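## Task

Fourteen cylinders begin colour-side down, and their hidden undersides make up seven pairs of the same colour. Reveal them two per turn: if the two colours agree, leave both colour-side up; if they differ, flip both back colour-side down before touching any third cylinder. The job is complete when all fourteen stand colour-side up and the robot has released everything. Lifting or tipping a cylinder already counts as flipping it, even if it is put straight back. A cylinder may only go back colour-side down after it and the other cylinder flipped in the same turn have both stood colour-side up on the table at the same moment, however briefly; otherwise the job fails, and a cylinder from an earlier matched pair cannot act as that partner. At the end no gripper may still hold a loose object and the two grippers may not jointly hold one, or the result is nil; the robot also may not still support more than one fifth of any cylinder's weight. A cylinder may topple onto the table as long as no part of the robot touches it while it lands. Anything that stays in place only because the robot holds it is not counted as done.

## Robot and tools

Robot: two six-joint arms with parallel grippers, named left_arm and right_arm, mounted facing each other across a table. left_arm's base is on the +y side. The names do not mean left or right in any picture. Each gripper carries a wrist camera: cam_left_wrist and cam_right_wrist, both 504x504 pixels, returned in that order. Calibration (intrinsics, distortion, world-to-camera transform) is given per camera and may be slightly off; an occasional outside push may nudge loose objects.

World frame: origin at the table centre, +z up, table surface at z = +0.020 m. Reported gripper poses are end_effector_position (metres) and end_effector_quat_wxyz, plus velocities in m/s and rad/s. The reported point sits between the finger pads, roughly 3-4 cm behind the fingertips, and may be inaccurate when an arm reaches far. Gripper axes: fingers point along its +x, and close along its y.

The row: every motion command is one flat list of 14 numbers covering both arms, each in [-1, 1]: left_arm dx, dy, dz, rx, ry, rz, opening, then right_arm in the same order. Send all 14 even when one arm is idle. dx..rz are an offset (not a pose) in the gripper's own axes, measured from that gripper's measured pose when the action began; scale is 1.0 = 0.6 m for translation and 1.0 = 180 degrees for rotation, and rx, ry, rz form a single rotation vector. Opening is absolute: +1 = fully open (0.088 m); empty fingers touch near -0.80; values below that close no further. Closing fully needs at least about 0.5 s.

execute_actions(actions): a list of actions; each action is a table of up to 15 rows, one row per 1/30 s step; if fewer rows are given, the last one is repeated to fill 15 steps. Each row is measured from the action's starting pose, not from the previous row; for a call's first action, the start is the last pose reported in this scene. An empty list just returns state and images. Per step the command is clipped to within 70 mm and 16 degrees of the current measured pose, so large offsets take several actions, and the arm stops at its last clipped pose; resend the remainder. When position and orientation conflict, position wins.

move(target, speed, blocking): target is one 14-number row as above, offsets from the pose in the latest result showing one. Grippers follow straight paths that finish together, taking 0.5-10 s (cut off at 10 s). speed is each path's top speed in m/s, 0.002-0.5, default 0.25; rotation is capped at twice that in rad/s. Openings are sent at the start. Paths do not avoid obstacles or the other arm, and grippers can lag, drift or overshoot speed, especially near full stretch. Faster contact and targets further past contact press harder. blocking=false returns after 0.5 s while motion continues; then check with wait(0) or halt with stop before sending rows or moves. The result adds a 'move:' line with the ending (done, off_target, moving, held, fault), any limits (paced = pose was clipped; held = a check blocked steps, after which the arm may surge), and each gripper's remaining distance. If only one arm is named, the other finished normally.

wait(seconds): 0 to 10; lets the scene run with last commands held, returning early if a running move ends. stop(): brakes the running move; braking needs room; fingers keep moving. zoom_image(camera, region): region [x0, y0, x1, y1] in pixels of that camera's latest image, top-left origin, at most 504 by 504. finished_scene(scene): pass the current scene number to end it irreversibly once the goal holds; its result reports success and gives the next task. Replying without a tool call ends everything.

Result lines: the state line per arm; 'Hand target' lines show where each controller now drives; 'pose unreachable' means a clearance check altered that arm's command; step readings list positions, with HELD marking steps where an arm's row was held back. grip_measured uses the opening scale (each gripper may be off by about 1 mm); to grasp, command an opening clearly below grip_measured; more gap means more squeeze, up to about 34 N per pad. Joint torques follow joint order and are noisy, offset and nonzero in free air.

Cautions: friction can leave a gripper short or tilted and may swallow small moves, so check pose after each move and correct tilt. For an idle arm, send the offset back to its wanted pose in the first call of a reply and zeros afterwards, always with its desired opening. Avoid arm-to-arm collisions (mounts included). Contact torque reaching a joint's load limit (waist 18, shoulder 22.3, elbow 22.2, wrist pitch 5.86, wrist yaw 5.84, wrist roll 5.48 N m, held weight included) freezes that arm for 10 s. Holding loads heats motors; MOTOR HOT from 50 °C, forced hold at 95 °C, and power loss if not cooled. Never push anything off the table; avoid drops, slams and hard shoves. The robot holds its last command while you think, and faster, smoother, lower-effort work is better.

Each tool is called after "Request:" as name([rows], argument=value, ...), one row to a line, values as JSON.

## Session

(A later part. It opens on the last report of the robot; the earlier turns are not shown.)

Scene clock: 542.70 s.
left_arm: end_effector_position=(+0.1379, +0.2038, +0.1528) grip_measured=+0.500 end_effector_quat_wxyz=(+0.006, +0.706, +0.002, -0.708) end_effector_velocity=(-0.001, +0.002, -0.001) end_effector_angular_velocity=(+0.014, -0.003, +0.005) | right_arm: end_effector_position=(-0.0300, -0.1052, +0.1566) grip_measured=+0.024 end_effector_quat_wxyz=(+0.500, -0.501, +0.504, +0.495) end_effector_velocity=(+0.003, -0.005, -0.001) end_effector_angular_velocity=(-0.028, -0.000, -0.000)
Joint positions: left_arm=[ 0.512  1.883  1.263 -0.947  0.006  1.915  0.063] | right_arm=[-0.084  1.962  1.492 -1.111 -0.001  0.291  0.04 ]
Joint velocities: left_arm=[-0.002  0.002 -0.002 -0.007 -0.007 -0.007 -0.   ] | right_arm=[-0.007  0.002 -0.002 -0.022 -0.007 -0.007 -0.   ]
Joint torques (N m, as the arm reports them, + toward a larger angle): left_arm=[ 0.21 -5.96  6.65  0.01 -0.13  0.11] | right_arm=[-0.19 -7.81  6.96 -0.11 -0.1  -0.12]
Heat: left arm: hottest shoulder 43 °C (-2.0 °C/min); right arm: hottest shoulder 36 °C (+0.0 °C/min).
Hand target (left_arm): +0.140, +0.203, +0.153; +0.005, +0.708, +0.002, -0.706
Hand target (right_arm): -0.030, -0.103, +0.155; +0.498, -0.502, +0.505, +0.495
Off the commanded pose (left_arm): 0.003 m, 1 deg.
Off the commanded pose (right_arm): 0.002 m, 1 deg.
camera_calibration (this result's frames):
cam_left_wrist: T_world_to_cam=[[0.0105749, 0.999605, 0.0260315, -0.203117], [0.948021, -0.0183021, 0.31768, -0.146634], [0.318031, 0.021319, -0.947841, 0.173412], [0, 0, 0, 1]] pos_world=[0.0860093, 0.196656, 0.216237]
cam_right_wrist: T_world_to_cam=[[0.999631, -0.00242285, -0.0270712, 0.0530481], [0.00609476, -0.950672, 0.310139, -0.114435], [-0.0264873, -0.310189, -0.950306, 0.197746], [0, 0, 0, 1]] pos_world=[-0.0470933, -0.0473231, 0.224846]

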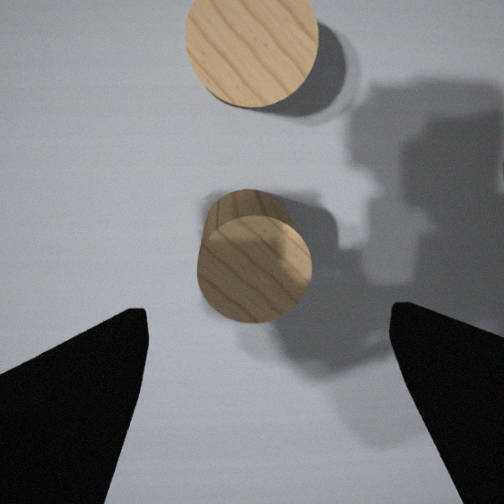

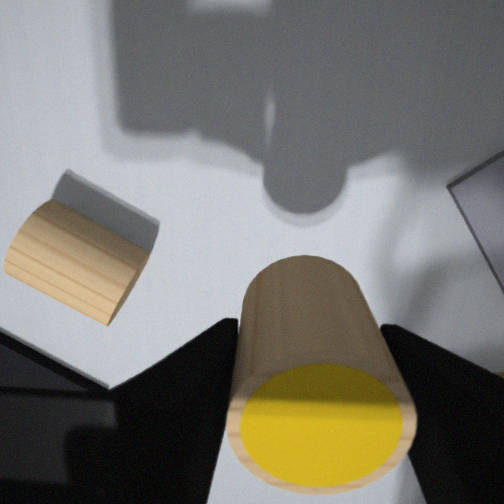

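Request:
move(target=[0.137,0,0,0,0,0,0.5,0.142,0,0,0,0,0,-0.3], speed=0.07)

Request:
execute_actions([
  [[0,0,0,0,0,0,-0.3,0,0,0,0,0,0,0.5]],
  [[0,0,0,0,0,0,-0.3,0,0,0,0,0,0,0.5]],
])

Request:
move(target=[-0.13,0,0,0,0,0,-0.3,-0.13,0,0,0,0,0,0.5], speed=0.15)

Request:
move(target=[-0.215,0.337,0.237,0,0,0.506,-0.3,-0.198,-0.05,-0.043,0,-0.495,0,1], speed=0.4)

Scene clock: 547.10 s.
left_arm: end_effector_position=(+0.1387, +0.2018, +0.0744) grip_measured=+0.500 end_effector_quat_wxyz=(+0.009, +0.707, -0.002, -0.707) end_effector_velocity=(+0.003, -0.002, +0.001) end_effector_angular_velocity=(-0.009, -0.011, +0.025) | right_arm: end_effector_position=(-0.0307, -0.1027, +0.0815) grip_measured=+0.024 end_effector_quat_wxyz=(+0.503, -0.495, +0.501, +0.501) end_effector_velocity=(+0.002, -0.008, -0.002) end_effector_angular_velocity=(-0.032, -0.002, +0.020)
Joint positions: left_arm=[ 0.512  2.033  1.123 -0.646  0.006  1.915  0.063] | right_arm=[-0.084  2.058  1.314 -0.817 -0.001  0.291  0.04 ]
Joint velocities: left_arm=[ 0.002 -0.002  0.002  0.007 -0.007 -0.022 -0.   ] | right_arm=[-0.002 -0.002 -0.012 -0.022 -0.007 -0.022 -0.001]
Joint torques (N m, as the arm reports them, + toward a larger angle): left_arm=[-0.11 -6.14  4.47  0.41  0.06  0.02] | right_arm=[ 0.14 -7.3   3.46  1.14  0.    0.  ]
Heat: left arm: hottest shoulder 43 °C (-1.0 °C/min); right arm: hottest shoulder 36 °C (+0.0 °C/min).
Hand target (left_arm): +0.138, +0.204, +0.071; +0.006, +0.706, +0.001, -0.708
Hand target (right_arm): -0.030, -0.107, +0.072; +0.500, -0.501, +0.504, +0.495
Off the commanded pose (left_arm): 0.004 m, 1 deg.
Off the commanded pose (right_arm): 0.011 m, 1 deg.
move: off_target (right_arm)
camera_calibration (this result's frames):
cam_left_wrist: T_world_to_cam=[[0.0108846, 0.999794, 0.0171271, -0.198475], [0.946955, -0.0158079, 0.320978, -0.123085], [0.321182, 0.0127249, -0.946932, 0.100154], [0, 0, 0, 1]] pos_world=[0.0865486, 0.195214, 0.137746]
cam_right_wrist: T_world_to_cam=[[0.999465, -0.00185405, -0.0326683, 0.0522532], [0.00776821, -0.956404, 0.291943, -0.0878467], [-0.0317854, -0.29204, -0.955878, 0.129299], [0, 0, 0, 1]] pos_world=[-0.047433, -0.0461596, 0.150947]

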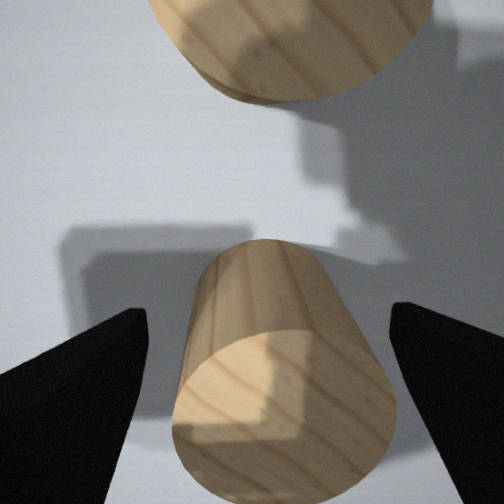

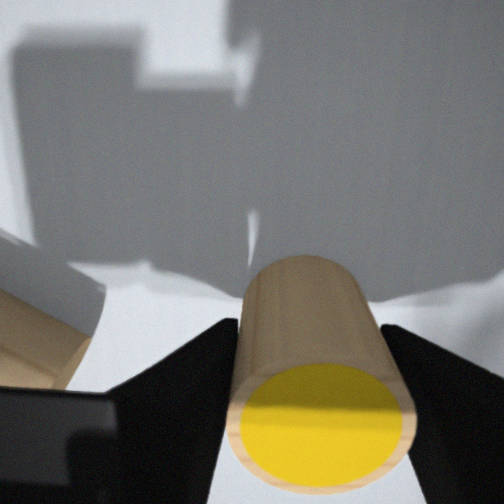

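Scene clock: 548.10 s.
left_arm: end_effector_position=(+0.1387, +0.2016, +0.0744) grip_measured=+0.034 end_effector_quat_wxyz=(+0.009, +0.707, -0.002, -0.707) end_effector_velocity=(+0.000, +0.000, +0.001) end_effector_angular_velocity=(+0.005, -0.006, +0.005) | right_arm: end_effector_position=(-0.0309, -0.1024, +0.0815) grip_measured=+0.500 end_effector_quat_wxyz=(+0.503, -0.495, +0.500, +0.502) end_effector_velocity=(-0.001, +0.001, +0.002) end_effector_angular_velocity=(+0.010, +0.010, +0.020)
Joint positions: left_arm=[ 0.512  2.033  1.123 -0.645  0.006  1.915  0.041] | right_arm=[-0.084  2.058  1.314 -0.816 -0.001  0.291  0.063]
Joint velocities: left_arm=[-0.002 -0.002  0.002 -0.007 -0.007 -0.007 -0.   ] | right_arm=[-0.002 -0.007 -0.002  0.007 -0.007 -0.022 -0.   ]
Joint torques (N m, as the arm reports them, + toward a larger angle): left_arm=[-0.05 -6.86  4.8   0.24  0.03  0.04] | right_arm=[ 0.06 -9.28  4.98  0.12  0.02 -0.02]
Heat: left arm: hottest shoulder 43 °C (-1.0 °C/min); right arm: hottest shoulder 36 °C (+0.0 °C/min).
Hand target (left_arm): +0.139, +0.202, +0.074; +0.009, +0.707, -0.002, -0.707
Hand target (right_arm): -0.031, -0.102, +0.081; +0.503, -0.495, +0.500, +0.502
Off the commanded pose (left_arm): 0.000 m, 0 deg.
Off the commanded pose (right_arm): 0.000 m, 0 deg.
Step readings (end_effector_position; steps 1 to 15: 1st action; 16 to 30: 2nd action):
0: left_arm (+0.1387, +0.2018, +0.0744) | right_arm (-0.0307, -0.1027, +0.0815)
1: left_arm (+0.1387, +0.2018, +0.0744) | right_arm (-0.0307, -0.1027, +0.0815)
2: left_arm (+0.1387, +0.2018, +0.0744) | right_arm (-0.0308, -0.1025, +0.0815)
4: left_arm (+0.1387, +0.2017, +0.0744) | right_arm (-0.0310, -0.1019, +0.0814)
8: left_arm (+0.1387, +0.2016, +0.0744) | right_arm (-0.0309, -0.1021, +0.0815)
15: left_arm (+0.1387, +0.2016, +0.0744) | right_arm (-0.0308, -0.1025, +0.0814)
16: left_arm (+0.1387, +0.2016, +0.0744) | right_arm (-0.0308, -0.1025, +0.0814)
17: left_arm (+0.1387, +0.2016, +0.0744) | right_arm (-0.0308, -0.1025, +0.0814)
19: left_arm (+0.1387, +0.2016, +0.0744) | right_arm (-0.0309, -0.1024, +0.0815)
23: left_arm (+0.1387, +0.2016, +0.0744) | right_arm (-0.0308, -0.1025, +0.0814)
30: end_effector_position above
camera_calibration (this result's frames):
cam_left_wrist: T_world_to_cam=[[0.0108916, 0.999808, 0.0162783, -0.19824], [0.946984, -0.015541, 0.320904, -0.123145], [0.321095, 0.0119201, -0.946972, 0.100335], [0, 0, 0, 1]] pos_world=[0.0865584, 0.195092, 0.137759]
cam_right_wrist: T_world_to_cam=[[0.999438, -0.00180527, -0.0334641, 0.0524712], [0.00800314, -0.9568, 0.290637, -0.0874832], [-0.0325431, -0.290742, -0.956248, 0.129526], [0, 0, 0, 1]] pos_world=[-0.0475264, -0.0459506, 0.151041]

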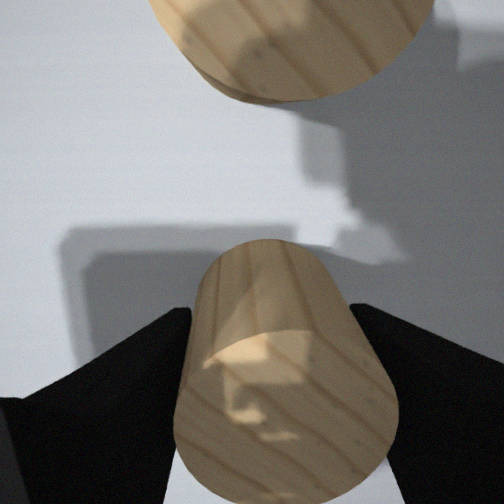

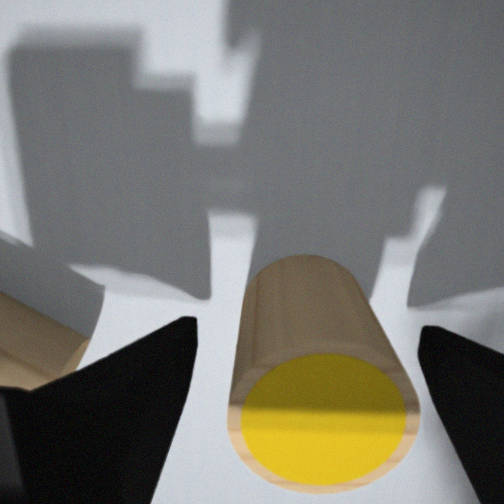

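Scene clock: 549.07 s.
left_arm: end_effector_position=(+0.1372, +0.2056, +0.1455) grip_measured=+0.033 end_effector_quat_wxyz=(+0.003, +0.704, +0.005, -0.710) end_effector_velocity=(-0.002, +0.002, +0.002) end_effector_angular_velocity=(+0.014, -0.003, +0.015) | right_arm: end_effector_position=(-0.0298, -0.1059, +0.1538) grip_measured=+0.500 end_effector_quat_wxyz=(+0.500, -0.500, +0.503, +0.497) end_effector_velocity=(+0.002, -0.001, +0.004) end_effector_angular_velocity=(-0.005, -0.009, +0.005)
Joint positions: left_arm=[ 0.512  1.894  1.247 -0.929  0.006  1.915  0.041] | right_arm=[-0.084  1.958  1.475 -1.093 -0.001  0.291  0.063]
Joint velocities: left_arm=[-0.007 -0.002  0.007 -0.022 -0.007 -0.022  0.   ] | right_arm=[-0.002 -0.002  0.012 -0.022  0.007 -0.007 -0.   ]
Joint torques (N m, as the arm reports them, + toward a larger angle): left_arm=[-0.04 -7.93  6.71 -0.04  0.01  0.  ] | right_arm=[ 0.01 -9.85  6.9  -0.08  0.   -0.02]
Heat: left arm: hottest shoulder 43 °C (-1.0 °C/min); right arm: hottest shoulder 37 °C (+1.0 °C/min).
Hand target (left_arm): +0.138, +0.202, +0.152; +0.009, +0.707, -0.002, -0.707
Hand target (right_arm): -0.030, -0.103, +0.159; +0.503, -0.495, +0.500, +0.502
Off the commanded pose (left_arm): 0.008 m, 1 deg.
Off the commanded pose (right_arm): 0.006 m, 1 deg.
move: done
camera_calibration (this result's frames):
cam_left_wrist: T_world_to_cam=[[0.0110678, 0.999333, 0.0347943, -0.205989], [0.949174, -0.0214456, 0.31402, -0.142601], [0.314557, 0.0295503, -0.948778, 0.165679], [0, 0, 0, 1]] pos_world=[0.085518, 0.197898, 0.20914]
cam_right_wrist: T_world_to_cam=[[0.999581, -0.00229578, -0.0288374, 0.0531115], [0.00663254, -0.952105, 0.3057, -0.113693], [-0.028158, -0.305764, -0.951691, 0.195534], [0, 0, 0, 1]] pos_world=[-0.0468293, -0.0483385, 0.222376]

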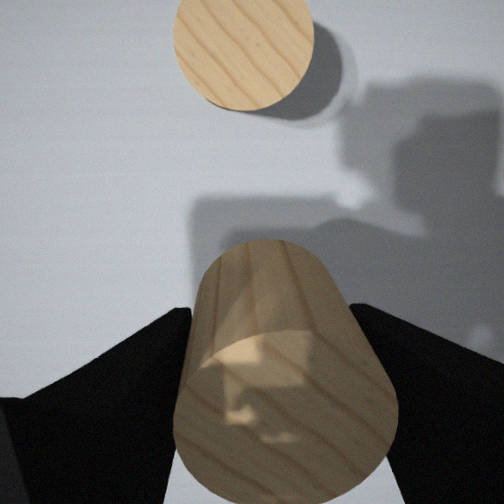

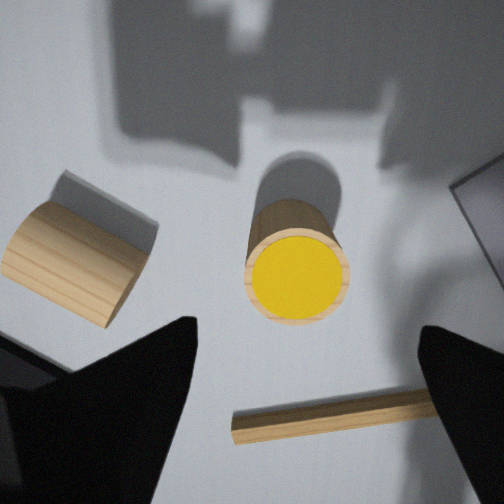

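Scene clock: 551.67 s.
left_arm: end_effector_position=(-0.0020, +0.0050, +0.2724) grip_measured=+0.033 end_effector_quat_wxyz=(+0.504, +0.496, -0.499, -0.501) end_effector_velocity=(-0.000, -0.001, -0.004) end_effector_angular_velocity=(+0.012, +0.007, +0.005) | right_arm: end_effector_position=(-0.0009, -0.1300, +0.2811) grip_measured=+1.000 end_effector_quat_wxyz=(+0.706, +0.007, +0.010, +0.708) end_effector_velocity=(-0.003, -0.002, -0.001) end_effector_angular_velocity=(+0.007, -0.019, +0.025)
Joint positions: left_arm=[ 0.092  1.978  0.92   1.062 -0.065  1.561  0.041] | right_arm=[0.027 1.173 0.298 0.871 0.392 0.025 0.088]
Joint velocities: left_arm=[-0.002  0.007  0.002 -0.007 -0.007 -0.007 -0.   ] | right_arm=[ 0.002  0.002 -0.012  0.022 -0.022 -0.022  0.   ]
Joint torques (N m, as the arm reports them, + toward a larger angle): left_arm=[-0.24 -6.76  7.    2.12 -0.21  0.07] | right_arm=[-0.13 -2.95  4.35  1.93  0.05 -0.18]
Heat: left arm: hottest shoulder 43 °C (-1.0 °C/min); right arm: hottest shoulder 37 °C (+1.0 °C/min).
Hand target (left_arm): -0.003, +0.002, +0.275; +0.506, +0.495, -0.501, -0.497
Hand target (right_arm): +0.001, -0.131, +0.273; +0.707, -0.004, +0.011, +0.707
Off the commanded pose (left_arm): 0.004 m, 1 deg.
Off the commanded pose (right_arm): 0.008 m, 2 deg.
move: done
camera_calibration (this result's frames):
cam_left_wrist: T_world_to_cam=[[0.0116542, 0.0280344, -0.999539, 0.278184], [0.946801, 0.321194, 0.0200479, 0.0237521], [0.321608, -0.946598, -0.0227997, 0.0884301], [0, 0, 0, 1]] pos_world=[-0.0541704, 0.06828, 0.279595]
cam_right_wrist: T_world_to_cam=[[0.999309, 0.0320888, -0.018772, 0.0294193], [-0.00813128, -0.30406, -0.952618, 0.262152], [-0.0362762, 0.952112, -0.303589, 0.291506], [0, 0, 0, 1]] pos_world=[-0.0166926, -0.19878, 0.338781]

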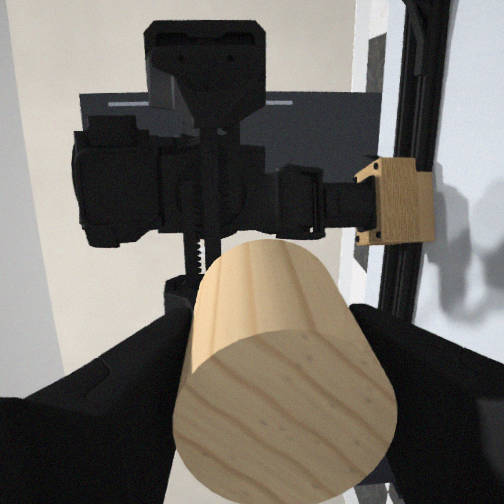

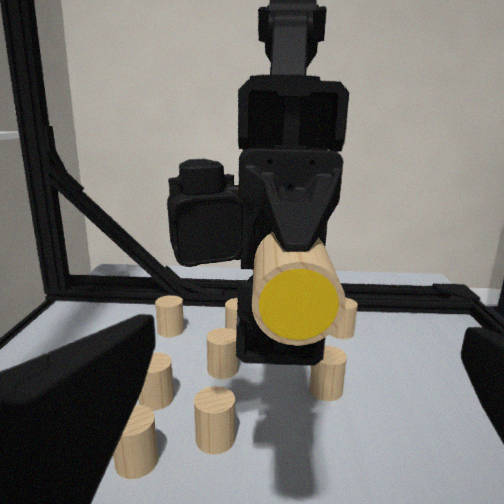

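Request:
move(target=[0,0,0,0,0,0,-0.3,0.148,0,-0.018,-0.007,0,0,1], speed=0.1)

Request:
execute_actions([
  [[0,0,0,0,0,0,-0.3,0,0,0,0,0,0,-0.3]],
  [[0,0,0,0,0,0,-0.3,0,0,0,0,0,0,-0.3]],
  [[0,0,0,0,0,0,1,0,0,0,0,0,0,-0.3]],
])

Request:
move(target=[-0.1,0,0,0.002,0.002,0,1,-0.1,0,0,0,0,0,-0.3], speed=0.15)

Request:
move(target=[-0.47,-0.194,-0.182,0,0,-0.497,0.5,0.097,0.052,-0.19,0,0.505,0,-0.3], speed=0.4)

Scene clock: 558.23 s.
left_arm: end_effector_position=(-0.0022, +0.0049, +0.2721) grip_measured=+0.033 end_effector_quat_wxyz=(+0.503, +0.496, -0.499, -0.502) end_effector_velocity=(-0.003, +0.001, -0.001) end_effector_angular_velocity=(+0.007, +0.007, -0.000) | right_arm: end_effector_position=(-0.0014, -0.0448, +0.2700) grip_measured=+1.000 end_effector_quat_wxyz=(+0.706, +0.001, +0.004, +0.708) end_effector_velocity=(+0.001, +0.002, -0.002) end_effector_angular_velocity=(-0.007, +0.005, -0.000)
Joint positions: left_arm=[ 0.091  1.979  0.92   1.063 -0.065  1.561  0.041] | right_arm=[-0.093  1.594  0.553  1.036  0.272  0.009  0.088]
Joint velocities: left_arm=[-0.007 -0.002 -0.002 -0.007 -0.007 -0.007 -0.   ] | right_arm=[-0.007  0.007  0.007 -0.007 -0.007  0.007  0.   ]
Joint torques (N m, as the arm reports them, + toward a larger angle): left_arm=[-0.04 -7.7   5.75  1.67  0.   -0.08] | right_arm=[-0.21 -5.1   6.67  1.97 -0.1  -0.17]
Heat: left arm: hottest shoulder 43 °C (-1.0 °C/min); right arm: hottest shoulder 36 °C (+0.0 °C/min).
Hand target (left_arm): -0.002, +0.005, +0.272; +0.503, +0.496, -0.499, -0.502
Hand target (right_arm): -0.002, -0.041, +0.270; +0.706, -0.001, +0.002, +0.708
Off the commanded pose (left_arm): 0.000 m, 0 deg.
Off the commanded pose (right_arm): 0.004 m, 0 deg.
move: done
camera_calibration (this result's frames):
cam_left_wrist: T_world_to_cam=[[0.0116649, 0.0280299, -0.999539, 0.277938], [0.946924, 0.320833, 0.0200479, 0.0239944], [0.321247, -0.946721, -0.0227997, 0.0883695], [0, 0, 0, 1]] pos_world=[-0.0543515, 0.0681725, 0.279344]
cam_right_wrist: T_world_to_cam=[[0.999493, 0.0317698, -0.00229006, 0.0225028], [0.00750846, -0.304869, -0.952365, 0.277357], [-0.0309546, 0.951864, -0.304953, 0.207307], [0, 0, 0, 1]] pos_world=[-0.0181568, -0.113485, 0.327415]

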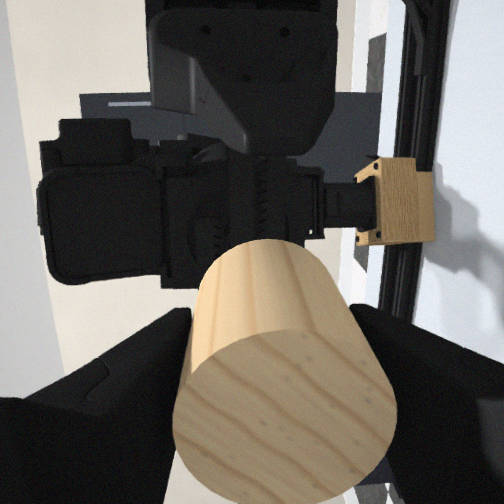

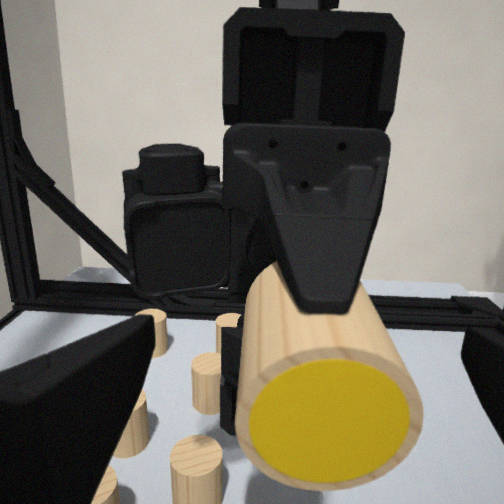

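Scene clock: 559.73 s.
left_arm: end_effector_position=(-0.0029, +0.0049, +0.2719) grip_measured=+1.000 end_effector_quat_wxyz=(+0.503, +0.496, -0.499, -0.502) end_effector_velocity=(-0.000, +0.000, -0.004) end_effector_angular_velocity=(+0.012, -0.008, +0.005) | right_arm: end_effector_position=(-0.0007, -0.0447, +0.2698) grip_measured=+0.026 end_effector_quat_wxyz=(+0.707, +0.001, +0.004, +0.707) end_effector_velocity=(-0.002, -0.001, -0.002) end_effector_angular_velocity=(-0.007, -0.009, +0.010)
Joint positions: left_arm=[ 0.09   1.98   0.92   1.063 -0.065  1.561  0.088] | right_arm=[-0.095  1.594  0.553  1.036  0.273  0.009  0.04 ]
Joint velocities: left_arm=[-0.002  0.002 -0.002 -0.007 -0.007  0.007  0.   ] | right_arm=[ 0.002 -0.002 -0.002 -0.007 -0.007 -0.007 -0.   ]
Joint torques (N m, as the arm reports them, + toward a larger angle): left_arm=[-0.03 -7.48  5.82  1.75 -0.02 -0.02] | right_arm=[ 0.07 -6.31  5.54  1.84  0.01  0.  ]
Heat: left arm: hottest shoulder 44 °C (+0.0 °C/min); right arm: hottest shoulder 36 °C (+1.0 °C/min).
Hand target (left_arm): -0.003, +0.005, +0.272; +0.503, +0.496, -0.499, -0.502
Hand target (right_arm): -0.001, -0.045, +0.270; +0.707, +0.001, +0.004, +0.707
Off the commanded pose (left_arm): 0.000 m, 0 deg.
Off the commanded pose (right_arm): 0.000 m, 0 deg.
Step readings (end_effector_position; steps 1 to 15: 1st action; 16 to 30: 2nd action; 31 to 45: 3rd action):
0: left_arm (-0.0022, +0.0049, +0.2721) | right_arm (-0.0014, -0.0448, +0.2700)
1: left_arm (-0.0022, +0.0049, +0.2721) | right_arm (-0.0014, -0.0448, +0.2698)
2: left_arm (-0.0022, +0.0049, +0.2721) | right_arm (-0.0014, -0.0448, +0.2698)
4: left_arm (-0.0022, +0.0049, +0.2721) | right_arm (-0.0014, -0.0448, +0.2698)
8: left_arm (-0.0024, +0.0049, +0.2721) | right_arm (-0.0010, -0.0447, +0.2698)
15: left_arm (-0.0029, +0.0049, +0.2719) | right_arm (-0.0007, -0.0447, +0.2698)
16: left_arm (-0.0029, +0.0049, +0.2719) | right_arm (-0.0007, -0.0447, +0.2698)
17: left_arm (-0.0029, +0.0049, +0.2719) | right_arm (-0.0007, -0.0447, +0.2698)
19: left_arm (-0.0029, +0.0049, +0.2719) | right_arm (-0.0007, -0.0447, +0.2698)
23: left_arm (-0.0029, +0.0049, +0.2719) | right_arm (-0.0007, -0.0447, +0.2698)
30: left_arm (-0.0029, +0.0049, +0.2719) | right_arm (-0.0007, -0.0447, +0.2698)
31: left_arm (-0.0029, +0.0049, +0.2719) | right_arm (-0.0007, -0.0447, +0.2698)
32: left_arm (-0.0029, +0.0049, +0.2719) | right_arm (-0.0007, -0.0447, +0.2698)
34: left_arm (-0.0029, +0.0049, +0.2719) | right_arm (-0.0007, -0.0447, +0.2698)
38: left_arm (-0.0029, +0.0049, +0.2719) | right_arm (-0.0007, -0.0447, +0.2698)
45: end_effector_position above
camera_calibration (this result's frames):
cam_left_wrist: T_world_to_cam=[[0.011747, 0.0283879, -0.999528, 0.277753], [0.947533, 0.319019, 0.0201965, 0.0246344], [0.319442, -0.947323, -0.0231509, 0.0886902], [0, 0, 0, 1]] pos_world=[-0.0549361, 0.0682746, 0.279178]
cam_right_wrist: T_world_to_cam=[[0.999563, 0.0294812, -0.00219232, 0.0217378], [0.00691404, -0.305234, -0.952252, 0.277197], [-0.0287427, 0.951821, -0.305305, 0.207267], [0, 0, 0, 1]] pos_world=[-0.0176875, -0.113312, 0.327288]

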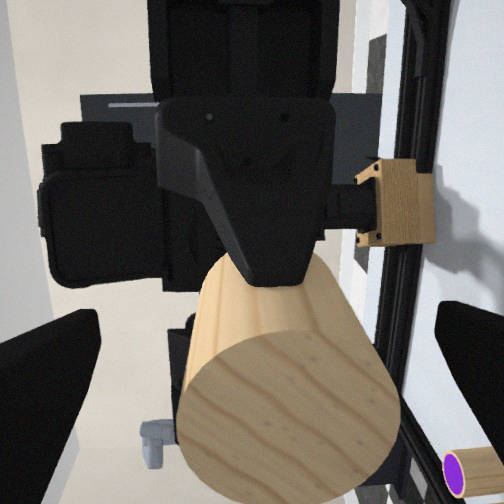

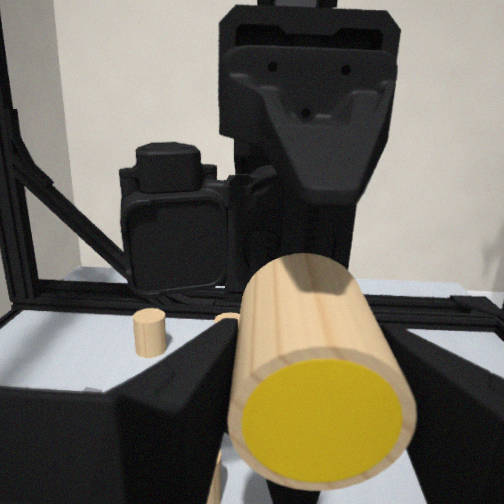

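Scene clock: 560.63 s.
left_arm: end_effector_position=(-0.0031, +0.0626, +0.2681) grip_measured=+1.000 end_effector_quat_wxyz=(+0.500, +0.500, -0.497, -0.503) end_effector_velocity=(+0.000, +0.003, -0.004) end_effector_angular_velocity=(+0.022, -0.009, +0.005) | right_arm: end_effector_position=(-0.0011, -0.1014, +0.2722) grip_measured=+0.025 end_effector_quat_wxyz=(+0.707, +0.003, +0.003, +0.707) end_effector_velocity=(+0.001, -0.002, +0.001) end_effector_angular_velocity=(+0.002, -0.006, +0.005)
Joint positions: left_arm=[ 0.076  1.821  0.668  1.147 -0.081  1.564  0.088] | right_arm=[-0.022  1.362  0.36   1.001  0.345  0.009  0.04 ]
Joint velocities: left_arm=[-0.002 -0.012 -0.012 -0.022 -0.007  0.007  0.   ] | right_arm=[-0.002 -0.017 -0.007 -0.007 -0.007 -0.007 -0.   ]
Joint torques (N m, as the arm reports them, + toward a larger angle): left_arm=[-0.24 -7.5   4.93  1.97 -0.19  0.03] | right_arm=[ 0.24 -5.56  4.31  1.71  0.14  0.02]
Heat: left arm: hottest shoulder 44 °C (+0.0 °C/min); right arm: hottest shoulder 36 °C (+1.0 °C/min).
Hand target (left_arm): -0.003, +0.065, +0.272; +0.503, +0.499, -0.499, -0.499
Hand target (right_arm): -0.001, -0.105, +0.270; +0.707, +0.001, +0.004, +0.707
Off the commanded pose (left_arm): 0.004 m, 1 deg.
Off the commanded pose (right_arm): 0.004 m, 0 deg.
move: done
camera_calibration (this result's frames):
cam_left_wrist: T_world_to_cam=[[0.0150573, 0.0379188, -0.999167, 0.271628], [0.946722, 0.320963, 0.0264476, 0.00462371], [0.321699, -0.946332, -0.0310658, 0.145414], [0, 0, 0, 1]] pos_world=[-0.055247, 0.125827, 0.275797]
cam_right_wrist: T_world_to_cam=[[0.999548, 0.0298747, -0.00324711, 0.0240783], [0.00589898, -0.301016, -0.953601, 0.262963], [-0.0294659, 0.953151, -0.301057, 0.260967], [0, 0, 0, 1]] pos_world=[-0.0179291, -0.170304, 0.329406]

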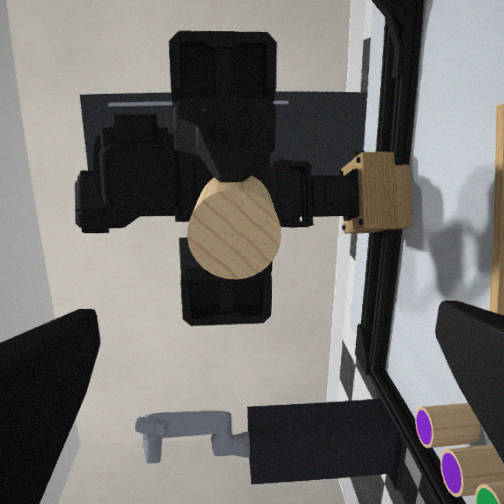

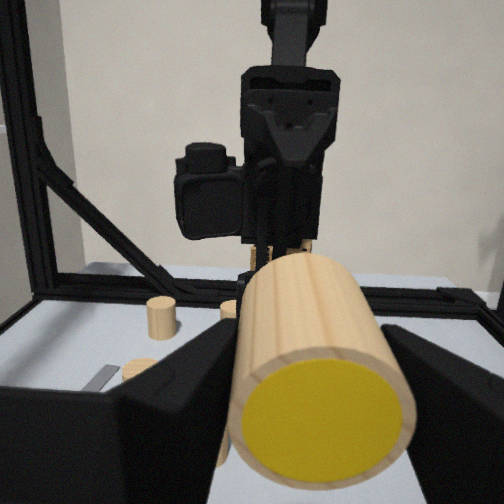

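Scene clock: 563.27 s.
left_arm: end_effector_position=(+0.1019, +0.3464, +0.1515) grip_measured=+0.500 end_effector_quat_wxyz=(+0.005, +0.703, +0.001, -0.711) end_effector_velocity=(+0.000, +0.003, -0.000) end_effector_angular_velocity=(+0.010, -0.003, +0.039) | right_arm: end_effector_position=(-0.0327, -0.0448, +0.1616) grip_measured=+0.025 end_effector_quat_wxyz=(+0.501, -0.500, +0.503, +0.496) end_effector_velocity=(+0.002, -0.006, -0.001) end_effector_angular_velocity=(-0.037, -0.002, -0.010)
Joint positions: left_arm=[ 0.601  1.338  0.689 -0.921  0.014  2.007  0.064] | right_arm=[-0.117  2.19   1.857 -1.245  0.001  0.258  0.04 ]
Joint velocities: left_arm=[ 0.002 -0.002 -0.002 -0.007 -0.007 -0.037  0.   ] | right_arm=[-0.002  0.007  0.007 -0.037 -0.007  0.007 -0.   ]
Joint torques (N m, as the arm reports them, + toward a larger angle): left_arm=[ 0.29 -2.61  6.48 -0.02 -0.13  0.12] | right_arm=[-0.2  -9.04  7.05 -0.12 -0.08 -0.12]
Heat: left arm: hottest shoulder 43 °C (-1.0 °C/min); right arm: hottest shoulder 36 °C (+1.0 °C/min).
Hand target (left_arm): +0.104, +0.345, +0.153; +0.005, +0.705, +0.001, -0.709
Hand target (right_arm): -0.033, -0.043, +0.158; +0.498, -0.503, +0.505, +0.494
Off the commanded pose (left_arm): 0.004 m, 1 deg.
Off the commanded pose (right_arm): 0.004 m, 1 deg.
move: done
camera_calibration (this result's frames):
cam_left_wrist: T_world_to_cam=[[0.0134711, 0.99959, 0.0252596, -0.345391], [0.950518, -0.0206431, 0.309984, -0.107767], [0.310379, 0.0198339, -0.950406, 0.182337], [0, 0, 0, 1]] pos_world=[0.0504936, 0.339408, 0.215425]
cam_right_wrist: T_world_to_cam=[[0.999648, -0.00230743, -0.0264268, 0.0559212], [0.00590788, -0.951825, 0.306585, -0.0581324], [-0.0258611, -0.306634, -0.951476, 0.221564], [0, 0, 0, 1]] pos_world=[-0.0498282, 0.012736, 0.230113]

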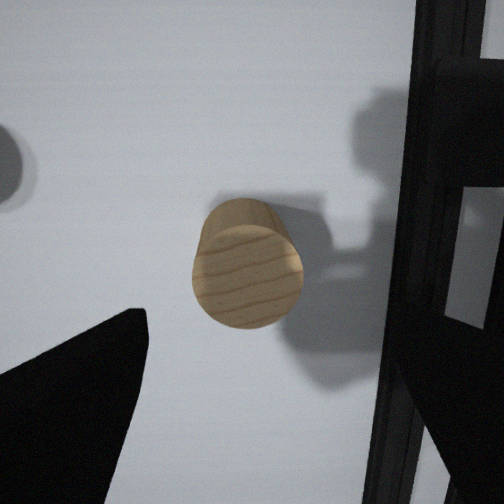

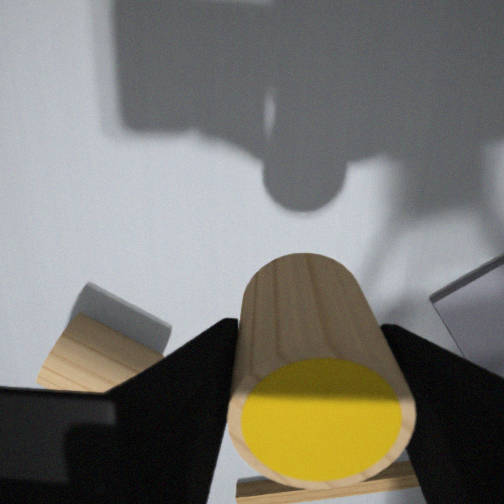

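Request:
move(target=[0.142,0.004,-0.006,0,0,0,0.5,0.144,0,0,0,0,0,-0.3], speed=0.07)

Request:
execute_actions([
  [[0,0,0,0,0,0,0.5,0,0,0,0,0,0,0.5]],
  [[0,0,0,0,0,0,0.5,0,0,0,0,0,0,0.5]],
  [[0,0,0,0,0,0,0.5,0,0,0,0,0,0,0.5]],
  [[0,0,0,0,0,0,-0.3,0,0,0,0,0,0,0.5]],
  [[0,0,0,0,0,0,-0.3,0,0,0,0,0,0,0.5]],
])

Request:
move(target=[-0.13,0,0,0,0,0,-0.3,-0.13,0,0,0,0,0,0.5], speed=0.15)

Request:
move(target=[-0.222,0.573,0.18,0,0,0.506,-0.3,-0.192,-0.054,-0.142,0,-0.495,0,1], speed=0.4)

Scene clock: 568.87 s.
left_arm: end_effector_position=(+0.1053, +0.3420, +0.0686) grip_measured=+0.500 end_effector_quat_wxyz=(+0.008, +0.704, -0.001, -0.710) end_effector_velocity=(-0.001, +0.002, -0.003) end_effector_angular_velocity=(+0.010, -0.003, +0.005) | right_arm: end_effector_position=(-0.0336, -0.0416, +0.0863) grip_measured=+0.024 end_effector_quat_wxyz=(+0.505, -0.493, +0.499, +0.503) end_effector_velocity=(-0.001, -0.005, -0.003) end_effector_angular_velocity=(-0.022, +0.017, +0.005)
Joint positions: left_arm=[ 0.607  1.603  0.509 -0.468  0.013  2.011  0.063] | right_arm=[-0.117  2.253  1.653 -0.954  0.001  0.258  0.04 ]
Joint velocities: left_arm=[-0.002  0.007 -0.007  0.007 -0.007 -0.007  0.   ] | right_arm=[-0.002  0.002 -0.007 -0.007 -0.022 -0.007  0.   ]
Joint torques (N m, as the arm reports them, + toward a larger angle): left_arm=[ 0.17 -3.1   3.67  0.41  0.05  0.08] | right_arm=[ 0.06 -8.98  3.8   0.78  0.02 -0.02]
Heat: left arm: hottest shoulder 42 °C (-2.0 °C/min); right arm: hottest shoulder 37 °C (+2.0 °C/min).
Hand target (left_arm): +0.105, +0.344, +0.067; +0.005, +0.703, +0.001, -0.711
Hand target (right_arm): -0.032, -0.046, +0.075; +0.501, -0.501, +0.503, +0.496
Off the commanded pose (left_arm): 0.003 m, 0 deg.
Off the commanded pose (right_arm): 0.012 m, 1 deg.
move: off_target (right_arm)
camera_calibration (this result's frames):
cam_left_wrist: T_world_to_cam=[[0.012247, 0.999747, 0.0188905, -0.338435], [0.949441, -0.0175536, 0.313455, -0.0865545], [0.313707, 0.0140965, -0.949415, 0.104068], [0, 0, 0, 1]] pos_world=[0.0536762, 0.335363, 0.132328]
cam_right_wrist: T_world_to_cam=[[0.99946, -0.0016188, -0.0328047, 0.0553989], [0.00778169, -0.958676, 0.284392, -0.0302572], [-0.0319094, -0.284494, -0.958147, 0.152149], [0, 0, 0, 1]] pos_world=[-0.0502786, 0.0143684, 0.156204]

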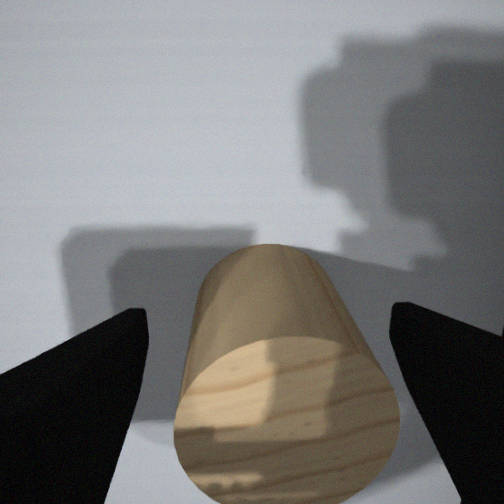

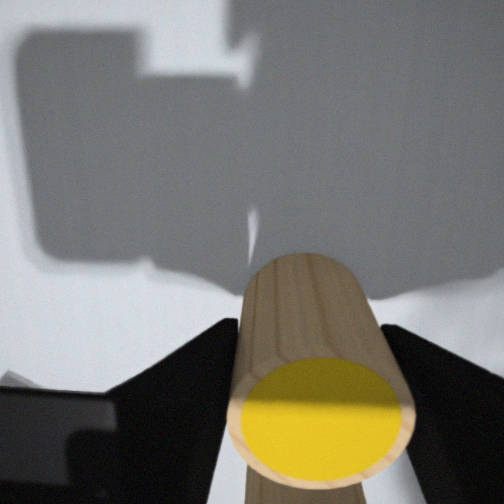

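Scene clock: 571.37 s.
left_arm: end_effector_position=(+0.1053, +0.3420, +0.0686) grip_measured=+0.034 end_effector_quat_wxyz=(+0.008, +0.704, -0.001, -0.710) end_effector_velocity=(-0.000, +0.004, -0.001) end_effector_angular_velocity=(+0.014, -0.001, +0.024) | right_arm: end_effector_position=(-0.0337, -0.0412, +0.0863) grip_measured=+0.500 end_effector_quat_wxyz=(+0.505, -0.492, +0.498, +0.504) end_effector_velocity=(-0.002, +0.001, +0.000) end_effector_angular_velocity=(+0.002, +0.023, +0.020)
Joint positions: left_arm=[ 0.607  1.603  0.509 -0.468  0.013  2.011  0.041] | right_arm=[-0.117  2.253  1.653 -0.952  0.001  0.258  0.063]
Joint velocities: left_arm=[ 0.002 -0.002 -0.007 -0.007 -0.007 -0.022 -0.   ] | right_arm=[-0.002 -0.002 -0.002  0.007 -0.022 -0.022 -0.   ]
Joint torques (N m, as the arm reports them, + toward a larger angle): left_arm=[-0.01 -3.58  4.13  0.2   0.06 -0.01] | right_arm=[  0.05 -10.9    5.33   0.13   0.    -0.01]
Heat: left arm: hottest shoulder 42 °C (-2.0 °C/min); right arm: hottest shoulder 38 °C (+3.0 °C/min).
Hand target (left_arm): +0.105, +0.342, +0.069; +0.008, +0.704, -0.001, -0.710
Hand target (right_arm): -0.034, -0.041, +0.086; +0.505, -0.492, +0.498, +0.504
Off the commanded pose (left_arm): 0.000 m, 0 deg.
Off the commanded pose (right_arm): 0.000 m, 0 deg.
Step readings (end_effector_position; steps 1 to 15: 1st action; 16 to 30: 2nd action; 31 to 45: 3rd action; 46 to 60: 4th action; 61 to 75: 5th action):
0: left_arm (+0.1053, +0.3420, +0.0686) | right_arm (-0.0336, -0.0416, +0.0863)
1: left_arm (+0.1053, +0.3420, +0.0686) | right_arm (-0.0336, -0.0416, +0.0863)
2: left_arm (+0.1053, +0.3420, +0.0686) | right_arm (-0.0336, -0.0415, +0.0863)
4: left_arm (+0.1053, +0.3420, +0.0686) | right_arm (-0.0337, -0.0412, +0.0863)
8: left_arm (+0.1053, +0.3420, +0.0686) | right_arm (-0.0337, -0.0411, +0.0863)
15: left_arm (+0.1053, +0.3420, +0.0686) | right_arm (-0.0337, -0.0412, +0.0863)
16: left_arm (+0.1053, +0.3420, +0.0686) | right_arm (-0.0337, -0.0412, +0.0863)
17: left_arm (+0.1053, +0.3420, +0.0686) | right_arm (-0.0337, -0.0412, +0.0863)
19: left_arm (+0.1053, +0.3420, +0.0686) | right_arm (-0.0337, -0.0412, +0.0863)
23: left_arm (+0.1053, +0.3420, +0.0686) | right_arm (-0.0337, -0.0412, +0.0863)
30: left_arm (+0.1053, +0.3420, +0.0686) | right_arm (-0.0337, -0.0412, +0.0863)
31: left_arm (+0.1053, +0.3420, +0.0686) | right_arm (-0.0337, -0.0412, +0.0863)
32: left_arm (+0.1053, +0.3420, +0.0686) | right_arm (-0.0337, -0.0412, +0.0863)
34: left_arm (+0.1053, +0.3420, +0.0686) | right_arm (-0.0337, -0.0412, +0.0863)
38: left_arm (+0.1053, +0.3420, +0.0686) | right_arm (-0.0337, -0.0412, +0.0863)
45: left_arm (+0.1053, +0.3420, +0.0686) | right_arm (-0.0337, -0.0412, +0.0863)
46: left_arm (+0.1053, +0.3420, +0.0686) | right_arm (-0.0337, -0.0412, +0.0863)
47: left_arm (+0.1053, +0.3420, +0.0686) | right_arm (-0.0337, -0.0412, +0.0863)
49: left_arm (+0.1053, +0.3420, +0.0686) | right_arm (-0.0337, -0.0412, +0.0863)
53: left_arm (+0.1053, +0.3420, +0.0686) | right_arm (-0.0337, -0.0412, +0.0863)
60: left_arm (+0.1053, +0.3420, +0.0686) | right_arm (-0.0337, -0.0412, +0.0863)
61: left_arm (+0.1053, +0.3420, +0.0686) | right_arm (-0.0337, -0.0412, +0.0863)
62: left_arm (+0.1053, +0.3420, +0.0686) | right_arm (-0.0337, -0.0412, +0.0863)
64: left_arm (+0.1053, +0.3420, +0.0686) | right_arm (-0.0337, -0.0412, +0.0863)
68: left_arm (+0.1053, +0.3420, +0.0686) | right_arm (-0.0337, -0.0412, +0.0863)
75: end_effector_position above
camera_calibration (this result's frames):
cam_left_wrist: T_world_to_cam=[[0.012247, 0.999747, 0.0188905, -0.338435], [0.949441, -0.0175536, 0.313455, -0.0865545], [0.313707, 0.0140965, -0.949415, 0.104068], [0, 0, 0, 1]] pos_world=[0.0536762, 0.335363, 0.132328]
cam_right_wrist: T_world_to_cam=[[0.999445, -0.00155775, -0.0332808, 0.0555461], [0.00791592, -0.9592, 0.282617, -0.0297359], [-0.0323632, -0.282723, -0.958655, 0.152369], [0, 0, 0, 1]] pos_world=[-0.0503487, 0.0146422, 0.156322]

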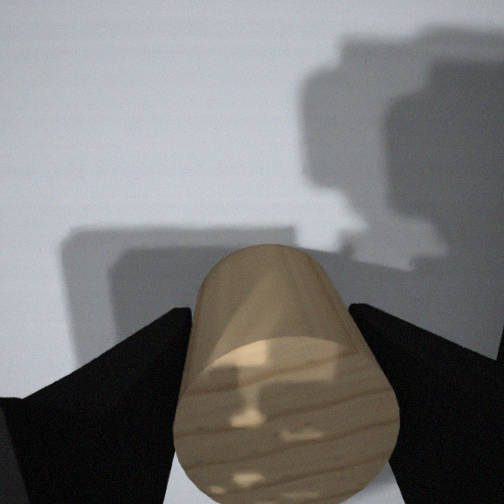

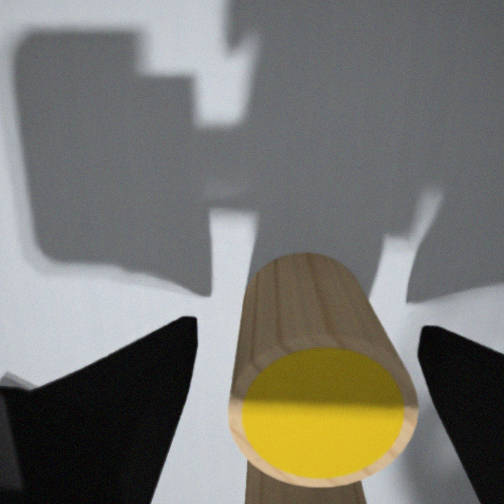

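Scene clock: 572.37 s.
left_arm: end_effector_position=(+0.1038, +0.3453, +0.1421) grip_measured=+0.034 end_effector_quat_wxyz=(+0.003, +0.702, +0.004, -0.713) end_effector_velocity=(+0.002, +0.003, +0.003) end_effector_angular_velocity=(+0.016, -0.017, -0.025) | right_arm: end_effector_position=(-0.0328, -0.0448, +0.1586) grip_measured=+0.500 end_effector_quat_wxyz=(+0.503, -0.497, +0.501, +0.499) end_effector_velocity=(-0.001, +0.003, +0.007) end_effector_angular_velocity=(+0.015, +0.011, -0.010)
Joint positions: left_arm=[ 0.607  1.373  0.674 -0.88   0.013  2.011  0.041] | right_arm=[-0.117  2.181  1.831 -1.217  0.001  0.258  0.063]
Joint velocities: left_arm=[-0.002 -0.007  0.007 -0.022 -0.022  0.022 -0.   ] | right_arm=[-0.002 -0.007  0.017 -0.007 -0.007  0.007 -0.   ]
Joint torques (N m, as the arm reports them, + toward a larger angle): left_arm=[ 0.19 -3.92  6.53 -0.05  0.04  0.08] | right_arm=[  0.05 -11.47   7.05  -0.05   0.01  -0.02]
Heat: left arm: hottest shoulder 42 °C (-2.0 °C/min); right arm: hottest shoulder 39 °C (+4.0 °C/min).
Hand target (left_arm): +0.106, +0.343, +0.146; +0.008, +0.704, -0.001, -0.710
Hand target (right_arm): -0.033, -0.042, +0.164; +0.505, -0.492, +0.498, +0.504
Off the commanded pose (left_arm): 0.005 m, 1 deg.
Off the commanded pose (right_arm): 0.006 m, 1 deg.
move: done
camera_calibration (this result's frames):
cam_left_wrist: T_world_to_cam=[[0.012053, 0.999364, 0.0335659, -0.345069], [0.951661, -0.0217681, 0.306379, -0.105857], [0.306914, 0.0282506, -0.951318, 0.17038], [0, 0, 0, 1]] pos_world=[0.0526068, 0.337731, 0.2061]
cam_right_wrist: T_world_to_cam=[[0.999561, -0.00201062, -0.029564, 0.0564274], [0.00684672, -0.955027, 0.296438, -0.0556585], [-0.0288305, -0.29651, -0.954594, 0.219603], [0, 0, 0, 1]] pos_world=[-0.0496903, 0.0120726, 0.227799]

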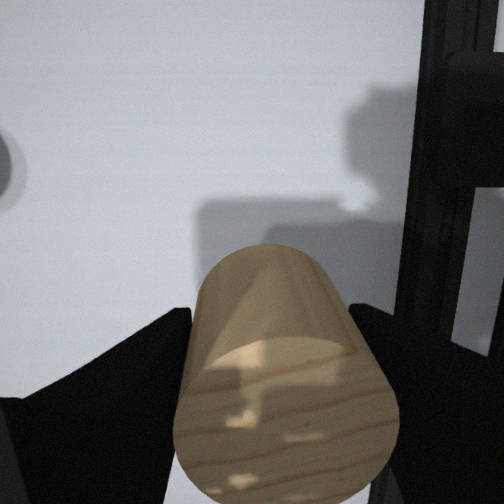

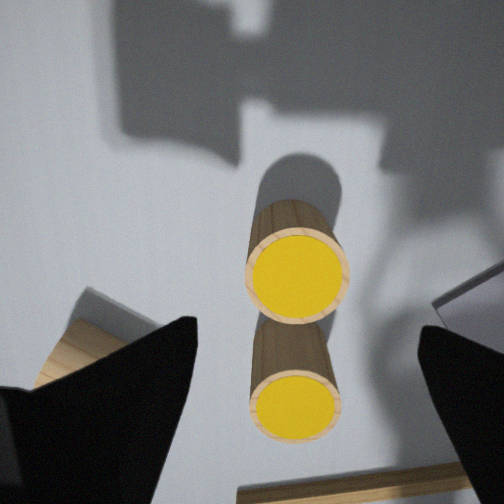

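Scene clock: 575.00 s.
left_arm: end_effector_position=(+0.0008, +0.0036, +0.2732) grip_measured=+0.033 end_effector_quat_wxyz=(+0.506, +0.494, -0.497, -0.504) end_effector_velocity=(+0.002, -0.001, -0.001) end_effector_angular_velocity=(-0.002, -0.007, +0.020) | right_arm: end_effector_position=(-0.0000, -0.1292, +0.2818) grip_measured=+1.000 end_effector_quat_wxyz=(+0.707, +0.011, +0.007, +0.707) end_effector_velocity=(-0.002, -0.001, +0.001) end_effector_angular_velocity=(+0.011, -0.032, +0.010)
Joint positions: left_arm=[ 0.1    1.98   0.926  1.059 -0.056  1.552  0.041] | right_arm=[0.023 1.183 0.296 0.893 0.39  0.022 0.088]
Joint velocities: left_arm=[-0.002  0.007  0.002  0.007 -0.022  0.007 -0.   ] | right_arm=[ 0.002  0.002 -0.007  0.022 -0.007 -0.037  0.   ]
Joint torques (N m, as the arm reports them, + toward a larger angle): left_arm=[-0.31 -6.82  7.09  2.11 -0.2   0.03] | right_arm=[ 0.28 -2.94  4.33  1.96  0.13 -0.16]
Heat: left arm: hottest shoulder 42 °C (-1.0 °C/min); right arm: hottest shoulder 39 °C (+4.0 °C/min).
Hand target (left_arm): +0.000, +0.001, +0.276; +0.509, +0.493, -0.499, -0.499
Hand target (right_arm): +0.000, -0.131, +0.274; +0.707, -0.001, +0.008, +0.707
Off the commanded pose (left_arm): 0.005 m, 1 deg.
Off the commanded pose (right_arm): 0.009 m, 2 deg.
move: off_target (right_arm)
camera_calibration (this result's frames):
cam_left_wrist: T_world_to_cam=[[0.00251158, 0.0268866, -0.999635, 0.279109], [0.947325, 0.320086, 0.0109893, 0.0239959], [0.320265, -0.947007, -0.0246665, 0.0867378], [0, 0, 0, 1]] pos_world=[-0.051212, 0.0669562, 0.280883]
cam_right_wrist: T_world_to_cam=[[0.999363, 0.0299803, -0.0193663, 0.0284326], [-0.00966704, -0.294955, -0.955462, 0.265051], [-0.0343572, 0.955041, -0.294478, 0.288797], [0, 0, 0, 1]] pos_world=[-0.01593, -0.198487, 0.338842]

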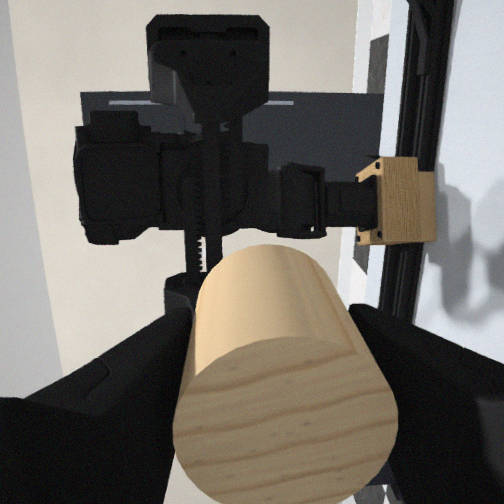

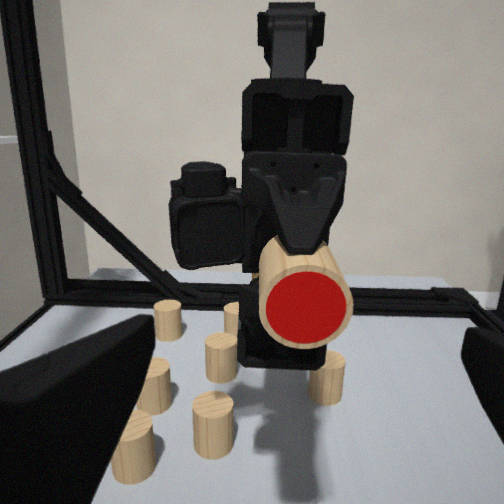

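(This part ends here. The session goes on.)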